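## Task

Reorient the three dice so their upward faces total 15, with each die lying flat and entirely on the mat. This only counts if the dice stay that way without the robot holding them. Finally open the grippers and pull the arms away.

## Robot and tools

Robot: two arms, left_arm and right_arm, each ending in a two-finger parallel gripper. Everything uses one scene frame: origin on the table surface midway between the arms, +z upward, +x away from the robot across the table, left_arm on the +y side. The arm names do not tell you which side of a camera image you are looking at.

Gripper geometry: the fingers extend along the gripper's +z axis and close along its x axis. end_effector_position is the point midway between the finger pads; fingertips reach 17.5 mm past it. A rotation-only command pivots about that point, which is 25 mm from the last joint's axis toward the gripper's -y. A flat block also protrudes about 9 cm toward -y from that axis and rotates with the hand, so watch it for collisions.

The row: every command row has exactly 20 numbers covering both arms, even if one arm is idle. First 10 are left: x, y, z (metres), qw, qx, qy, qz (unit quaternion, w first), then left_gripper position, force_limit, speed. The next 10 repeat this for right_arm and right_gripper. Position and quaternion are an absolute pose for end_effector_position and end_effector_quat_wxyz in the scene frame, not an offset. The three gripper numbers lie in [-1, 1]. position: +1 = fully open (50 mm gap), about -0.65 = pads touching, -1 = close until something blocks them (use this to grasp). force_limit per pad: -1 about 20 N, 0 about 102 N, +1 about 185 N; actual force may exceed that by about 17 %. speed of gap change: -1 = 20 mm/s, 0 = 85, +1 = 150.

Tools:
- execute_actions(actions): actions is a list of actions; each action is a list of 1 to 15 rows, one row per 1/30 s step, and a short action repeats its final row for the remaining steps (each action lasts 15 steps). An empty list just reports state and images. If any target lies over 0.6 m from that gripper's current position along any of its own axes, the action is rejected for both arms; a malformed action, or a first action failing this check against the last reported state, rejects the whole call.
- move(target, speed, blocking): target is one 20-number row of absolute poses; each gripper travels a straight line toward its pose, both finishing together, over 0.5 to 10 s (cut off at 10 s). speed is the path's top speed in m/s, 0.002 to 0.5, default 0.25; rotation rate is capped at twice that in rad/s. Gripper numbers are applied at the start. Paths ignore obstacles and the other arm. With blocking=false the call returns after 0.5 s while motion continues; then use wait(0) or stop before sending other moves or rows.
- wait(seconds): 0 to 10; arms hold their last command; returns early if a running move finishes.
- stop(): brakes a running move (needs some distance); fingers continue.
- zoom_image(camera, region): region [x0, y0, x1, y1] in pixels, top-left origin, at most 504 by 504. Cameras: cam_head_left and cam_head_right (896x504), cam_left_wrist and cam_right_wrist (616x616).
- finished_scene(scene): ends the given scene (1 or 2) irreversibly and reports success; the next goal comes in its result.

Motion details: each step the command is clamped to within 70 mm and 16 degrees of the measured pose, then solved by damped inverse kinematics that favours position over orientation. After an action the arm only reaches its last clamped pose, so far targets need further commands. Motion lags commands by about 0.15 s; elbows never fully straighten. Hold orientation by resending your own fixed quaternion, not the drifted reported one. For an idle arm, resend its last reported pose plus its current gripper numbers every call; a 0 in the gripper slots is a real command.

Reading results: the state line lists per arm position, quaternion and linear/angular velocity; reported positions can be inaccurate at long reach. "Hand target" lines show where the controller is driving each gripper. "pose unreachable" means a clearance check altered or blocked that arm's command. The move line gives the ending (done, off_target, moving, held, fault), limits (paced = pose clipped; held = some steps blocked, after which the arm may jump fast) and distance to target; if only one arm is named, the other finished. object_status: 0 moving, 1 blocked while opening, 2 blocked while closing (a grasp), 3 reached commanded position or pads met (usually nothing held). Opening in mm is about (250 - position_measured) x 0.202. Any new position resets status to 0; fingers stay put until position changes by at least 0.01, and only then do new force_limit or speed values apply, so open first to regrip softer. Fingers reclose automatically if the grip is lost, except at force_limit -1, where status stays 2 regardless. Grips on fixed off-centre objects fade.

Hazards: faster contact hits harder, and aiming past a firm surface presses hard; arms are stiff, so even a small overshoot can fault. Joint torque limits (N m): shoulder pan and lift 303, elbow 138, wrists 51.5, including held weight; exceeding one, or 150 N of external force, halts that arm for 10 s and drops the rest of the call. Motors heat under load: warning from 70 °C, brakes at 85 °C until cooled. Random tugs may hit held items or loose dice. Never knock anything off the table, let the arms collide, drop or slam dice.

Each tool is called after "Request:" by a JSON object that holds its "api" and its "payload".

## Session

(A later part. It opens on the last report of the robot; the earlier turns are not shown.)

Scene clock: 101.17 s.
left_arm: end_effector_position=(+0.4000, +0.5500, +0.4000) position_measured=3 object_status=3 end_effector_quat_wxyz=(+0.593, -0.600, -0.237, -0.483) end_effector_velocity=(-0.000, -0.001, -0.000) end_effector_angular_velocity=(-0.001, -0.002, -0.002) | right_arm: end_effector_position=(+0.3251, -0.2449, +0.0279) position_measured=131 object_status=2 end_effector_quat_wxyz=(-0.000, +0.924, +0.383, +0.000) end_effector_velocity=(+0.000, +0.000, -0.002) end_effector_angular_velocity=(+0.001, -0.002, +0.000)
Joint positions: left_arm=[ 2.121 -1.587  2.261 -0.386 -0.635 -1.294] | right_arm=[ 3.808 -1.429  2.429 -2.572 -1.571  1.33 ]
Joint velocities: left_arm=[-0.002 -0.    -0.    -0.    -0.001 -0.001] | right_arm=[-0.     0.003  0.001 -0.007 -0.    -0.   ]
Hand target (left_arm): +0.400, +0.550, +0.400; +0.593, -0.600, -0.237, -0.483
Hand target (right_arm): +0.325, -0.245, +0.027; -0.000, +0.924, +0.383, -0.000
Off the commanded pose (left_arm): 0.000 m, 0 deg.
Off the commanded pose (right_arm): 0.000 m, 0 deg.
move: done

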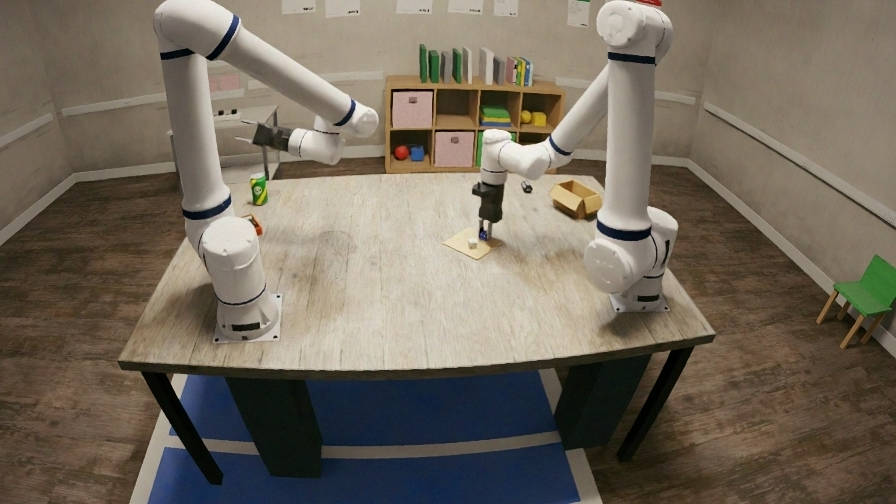

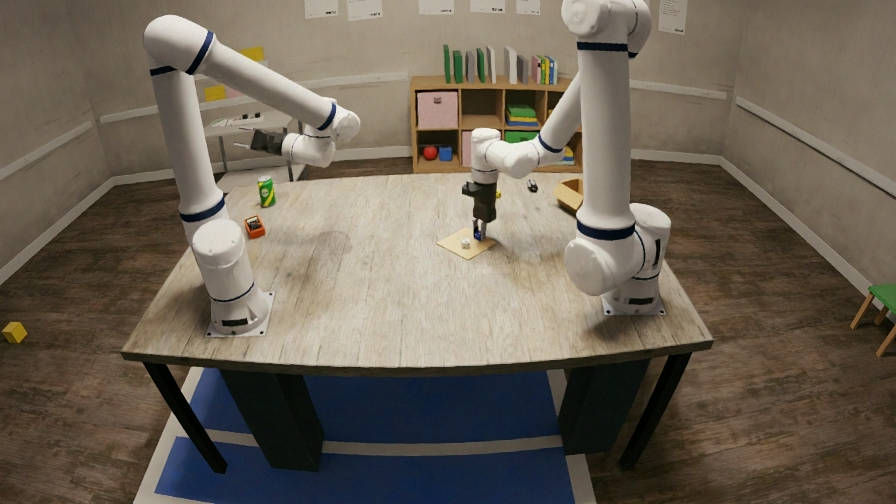

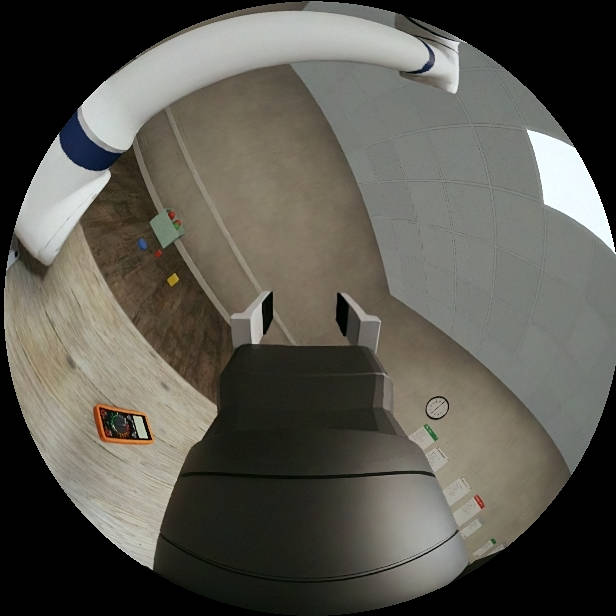

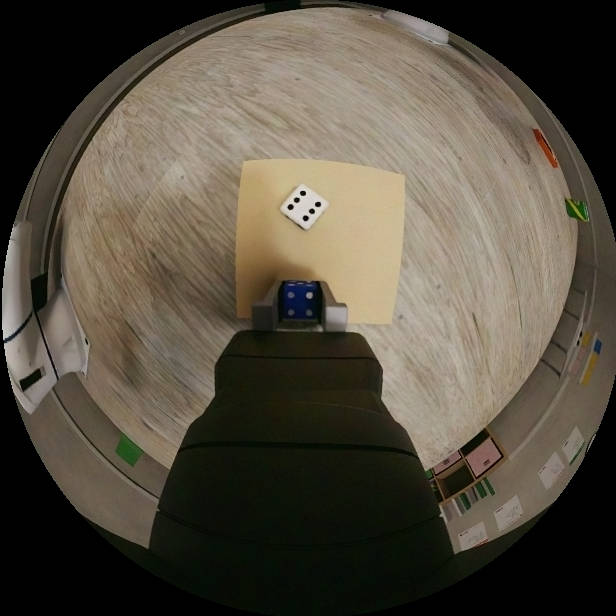

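Request:
{"api": "move", "payload": {"target": [0.4,0.55,0.4,0.593,-0.6,-0.237,-0.483,1,0,0,0.321,-0.241,0.0275,0,0.924,0.383,0,-1,-0.5,0], "speed": 0.02}}

Request:
{"api": "move", "payload": {"target": [0.4,0.55,0.4,0.593,-0.6,-0.237,-0.483,1,0,0,0.321,-0.241,0.0275,0,0.924,0.383,0,1,-0.5,0]}}

Request:
{"api": "move", "payload": {"target": [0.4,0.55,0.4,0.593,-0.6,-0.237,-0.483,1,0,0,0.325,-0.241,0.065,0,0.924,0.383,0,1,-0.5,0]}}

Request:
{"api": "move", "payload": {"target": [0.4,0.55,0.4,0.593,-0.6,-0.237,-0.483,1,0,0,0.638,-0.34,0.07,0,0.819,0.574,0,1,-0.5,0], "speed": 0.4}}

Scene clock: 113.97 s.
left_arm: end_effector_position=(+0.4000, +0.5500, +0.4000) position_measured=3 object_status=3 end_effector_quat_wxyz=(+0.593, -0.600, -0.237, -0.483) end_effector_velocity=(+0.000, -0.000, -0.000) end_effector_angular_velocity=(-0.001, -0.002, -0.001) | right_arm: end_effector_position=(+0.3211, -0.2411, +0.0275) position_measured=131 object_status=2 end_effector_quat_wxyz=(-0.000, +0.924, +0.383, +0.000) end_effector_velocity=(-0.002, +0.002, +0.000) end_effector_angular_velocity=(+0.000, -0.000, +0.002)
Joint positions: left_arm=[ 2.121 -1.587  2.261 -0.386 -0.635 -1.294] | right_arm=[ 3.819 -1.427  2.429 -2.572 -1.571  1.341]
Joint velocities: left_arm=[-0.001  0.     0.    -0.001  0.    -0.001] | right_arm=[ 0.004 -0.001 -0.     0.    -0.     0.002]
Hand target (left_arm): +0.400, +0.550, +0.400; +0.593, -0.600, -0.237, -0.483
Hand target (right_arm): +0.321, -0.241, +0.028; -0.000, +0.924, +0.383, -0.000
Off the commanded pose (left_arm): 0.000 m, 0 deg.
Off the commanded pose (right_arm): 0.000 m, 0 deg.
move: done

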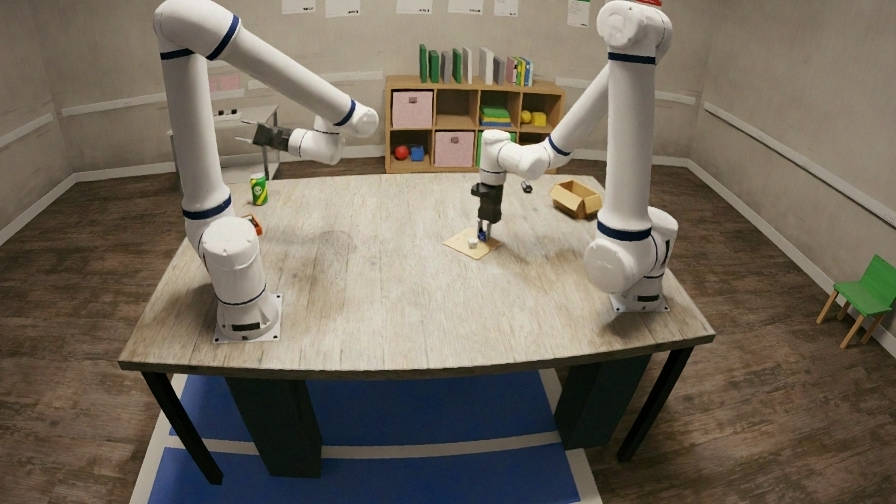

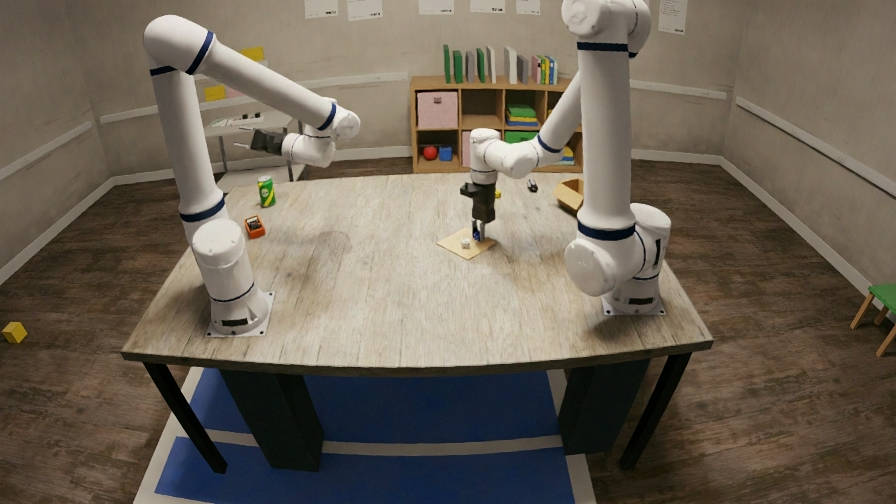

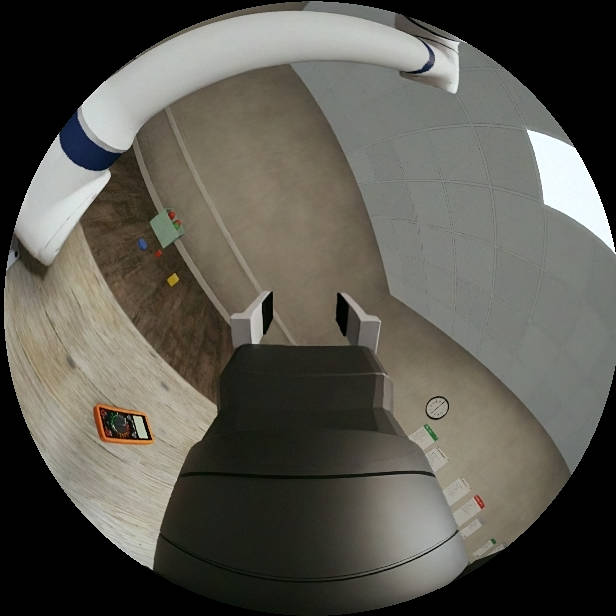

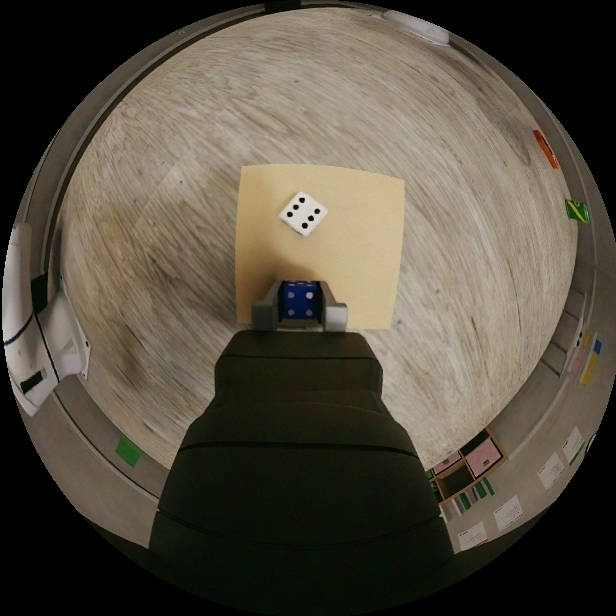

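Scene clock: 114.67 s.
left_arm: end_effector_position=(+0.4000, +0.5500, +0.4000) position_measured=3 object_status=3 end_effector_quat_wxyz=(+0.593, -0.600, -0.237, -0.483) end_effector_velocity=(-0.000, +0.001, -0.000) end_effector_angular_velocity=(-0.001, -0.002, +0.002) | right_arm: end_effector_position=(+0.3210, -0.2410, +0.0275) position_measured=3 object_status=3 end_effector_quat_wxyz=(-0.000, +0.924, +0.383, -0.000) end_effector_velocity=(+0.001, -0.000, -0.001) end_effector_angular_velocity=(-0.001, +0.001, -0.002)
Joint positions: left_arm=[ 2.121 -1.587  2.261 -0.386 -0.635 -1.294] | right_arm=[ 3.819 -1.427  2.429 -2.572 -1.571  1.341]
Joint velocities: left_arm=[ 0.002 -0.    -0.    -0.    -0.    -0.001] | right_arm=[-0.002  0.001 -0.001  0.001 -0.     0.001]
Hand target (left_arm): +0.400, +0.550, +0.400; +0.593, -0.600, -0.237, -0.483
Hand target (right_arm): +0.321, -0.241, +0.027; -0.000, +0.924, +0.383, -0.000
Off the commanded pose (left_arm): 0.000 m, 0 deg.
Off the commanded pose (right_arm): 0.000 m, 0 deg.
move: done

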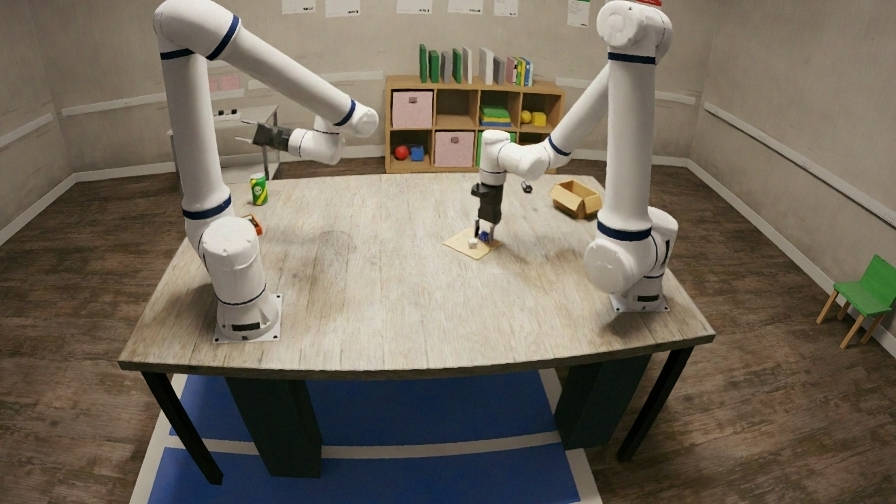

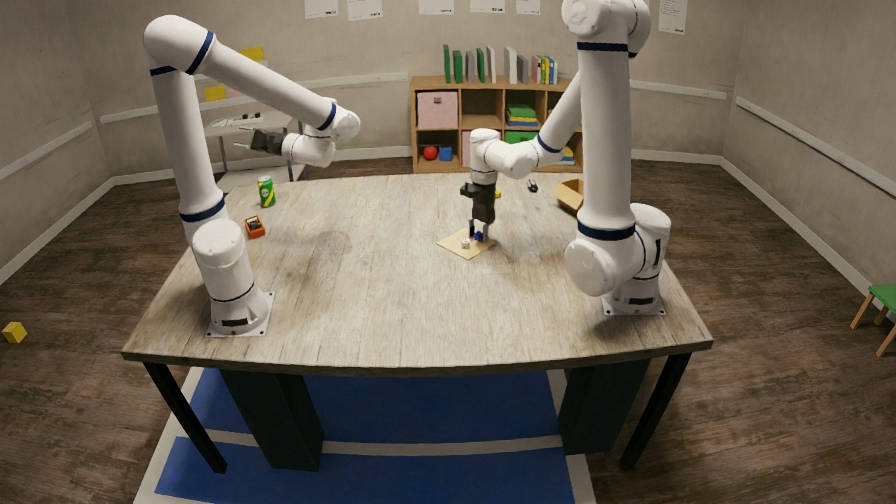

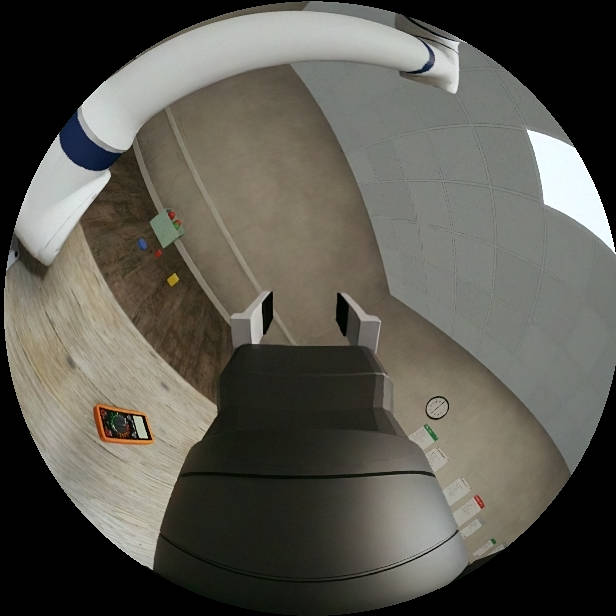

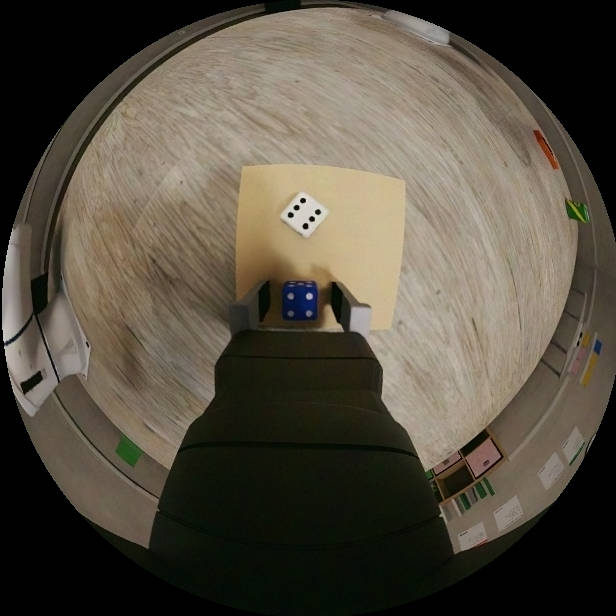

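Scene clock: 115.53 s.
left_arm: end_effector_position=(+0.4000, +0.5500, +0.4000) position_measured=3 object_status=3 end_effector_quat_wxyz=(+0.593, -0.600, -0.237, -0.483) end_effector_velocity=(-0.000, +0.000, -0.000) end_effector_angular_velocity=(-0.001, -0.002, +0.001) | right_arm: end_effector_position=(+0.3249, -0.2411, +0.0648) position_measured=3 object_status=3 end_effector_quat_wxyz=(+0.000, +0.924, +0.383, +0.000) end_effector_velocity=(+0.000, +0.000, +0.003) end_effector_angular_velocity=(+0.000, -0.000, +0.000)
Joint positions: left_arm=[ 2.121 -1.587  2.261 -0.386 -0.635 -1.294] | right_arm=[ 3.815 -1.498  2.401 -2.474 -1.571  1.337]
Joint velocities: left_arm=[ 0.     0.     0.    -0.001 -0.    -0.001] | right_arm=[-0.    -0.005 -0.002  0.007 -0.    -0.   ]
Hand target (left_arm): +0.400, +0.550, +0.400; +0.593, -0.600, -0.237, -0.483
Hand target (right_arm): +0.325, -0.241, +0.065; +0.000, +0.924, +0.383, +0.000
Off the commanded pose (left_arm): 0.000 m, 0 deg.
Off the commanded pose (right_arm): 0.000 m, 0 deg.
move: done

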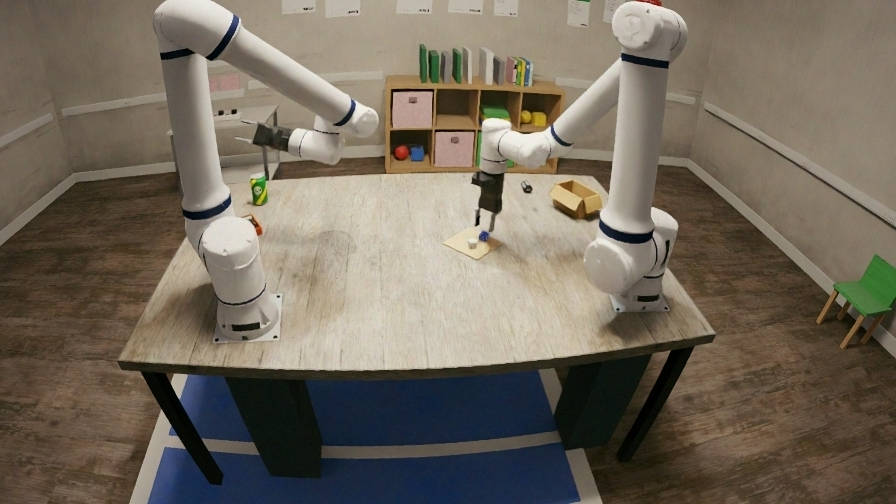

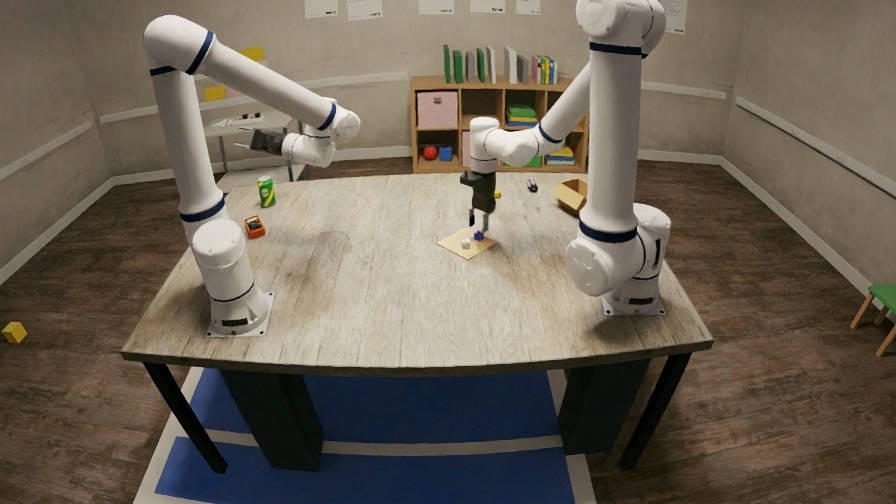

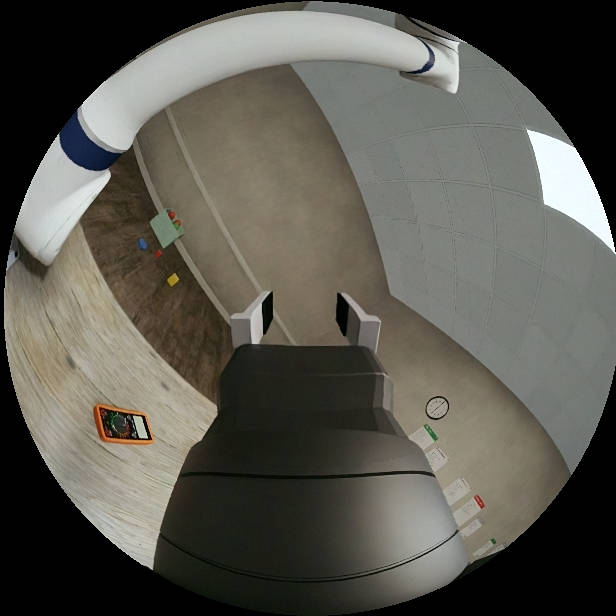

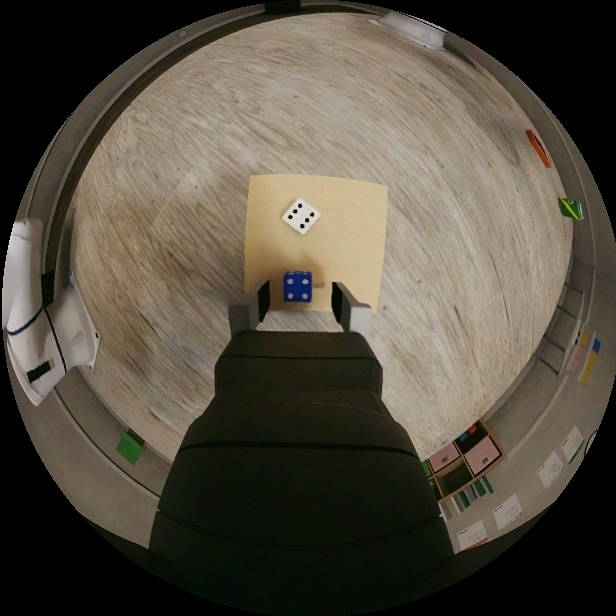

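Scene clock: 117.03 s.
left_arm: end_effector_position=(+0.4000, +0.5500, +0.4000) position_measured=3 object_status=3 end_effector_quat_wxyz=(+0.593, -0.600, -0.237, -0.483) end_effector_velocity=(+0.000, -0.001, +0.000) end_effector_angular_velocity=(+0.001, +0.001, -0.002) | right_arm: end_effector_position=(+0.6379, -0.3405, +0.0704) position_measured=3 object_status=3 end_effector_quat_wxyz=(+0.001, +0.819, +0.574, -0.000) end_effector_velocity=(+0.003, -0.001, +0.000) end_effector_angular_velocity=(+0.000, +0.000, +0.002)
Joint positions: left_arm=[ 2.121 -1.587  2.261 -0.386 -0.635 -1.294] | right_arm=[ 3.485 -1.23   2.029 -2.37  -1.573  0.571]
Joint velocities: left_arm=[-0.002  0.     0.     0.001  0.     0.001] | right_arm=[-0.002  0.002 -0.005  0.002  0.    -0.004]
Hand target (left_arm): +0.400, +0.550, +0.400; +0.593, -0.600, -0.237, -0.483
Hand target (right_arm): +0.638, -0.341, +0.070; +0.001, +0.819, +0.574, -0.000
Off the commanded pose (left_arm): 0.000 m, 0 deg.
Off the commanded pose (right_arm): 0.001 m, 0 deg.
move: done

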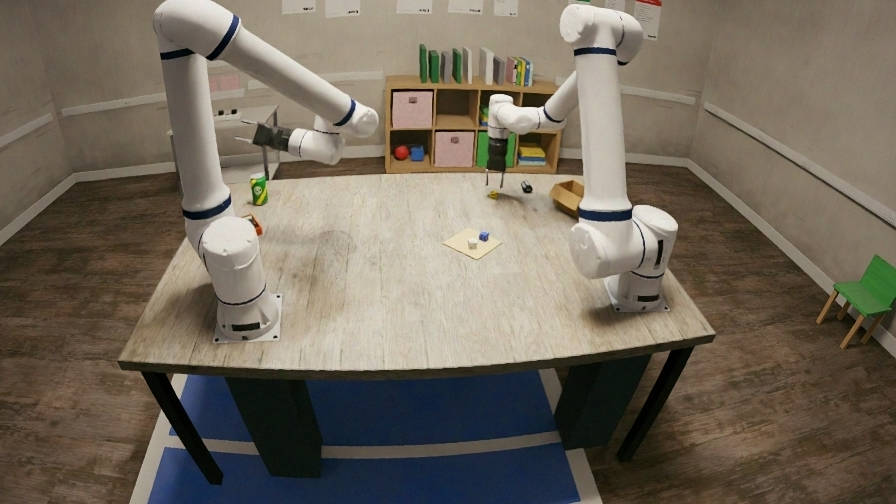

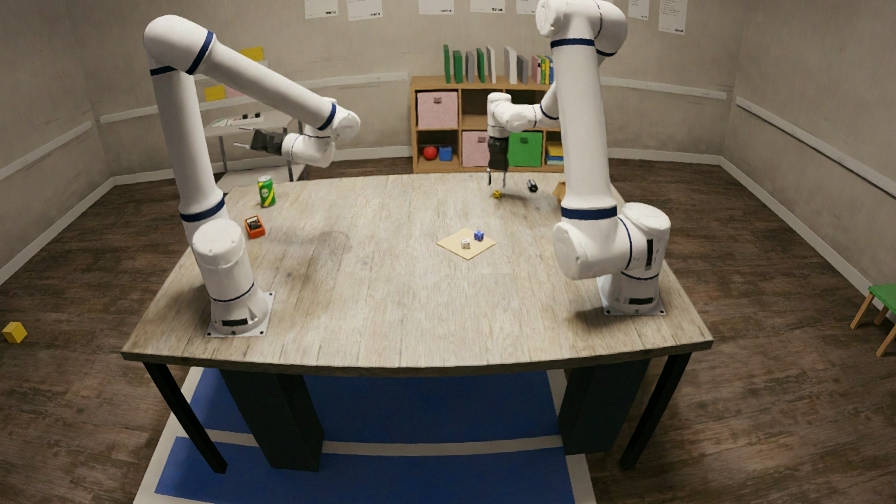

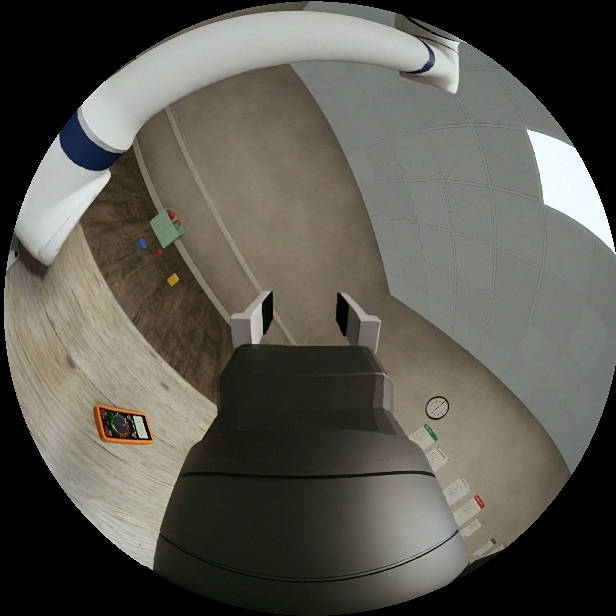

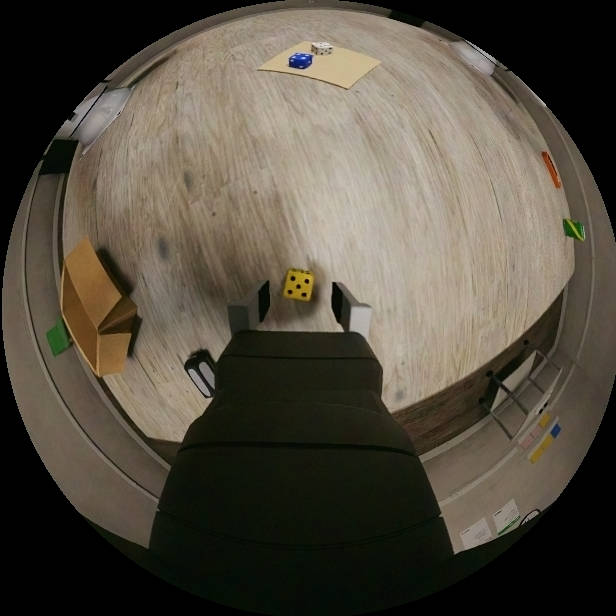

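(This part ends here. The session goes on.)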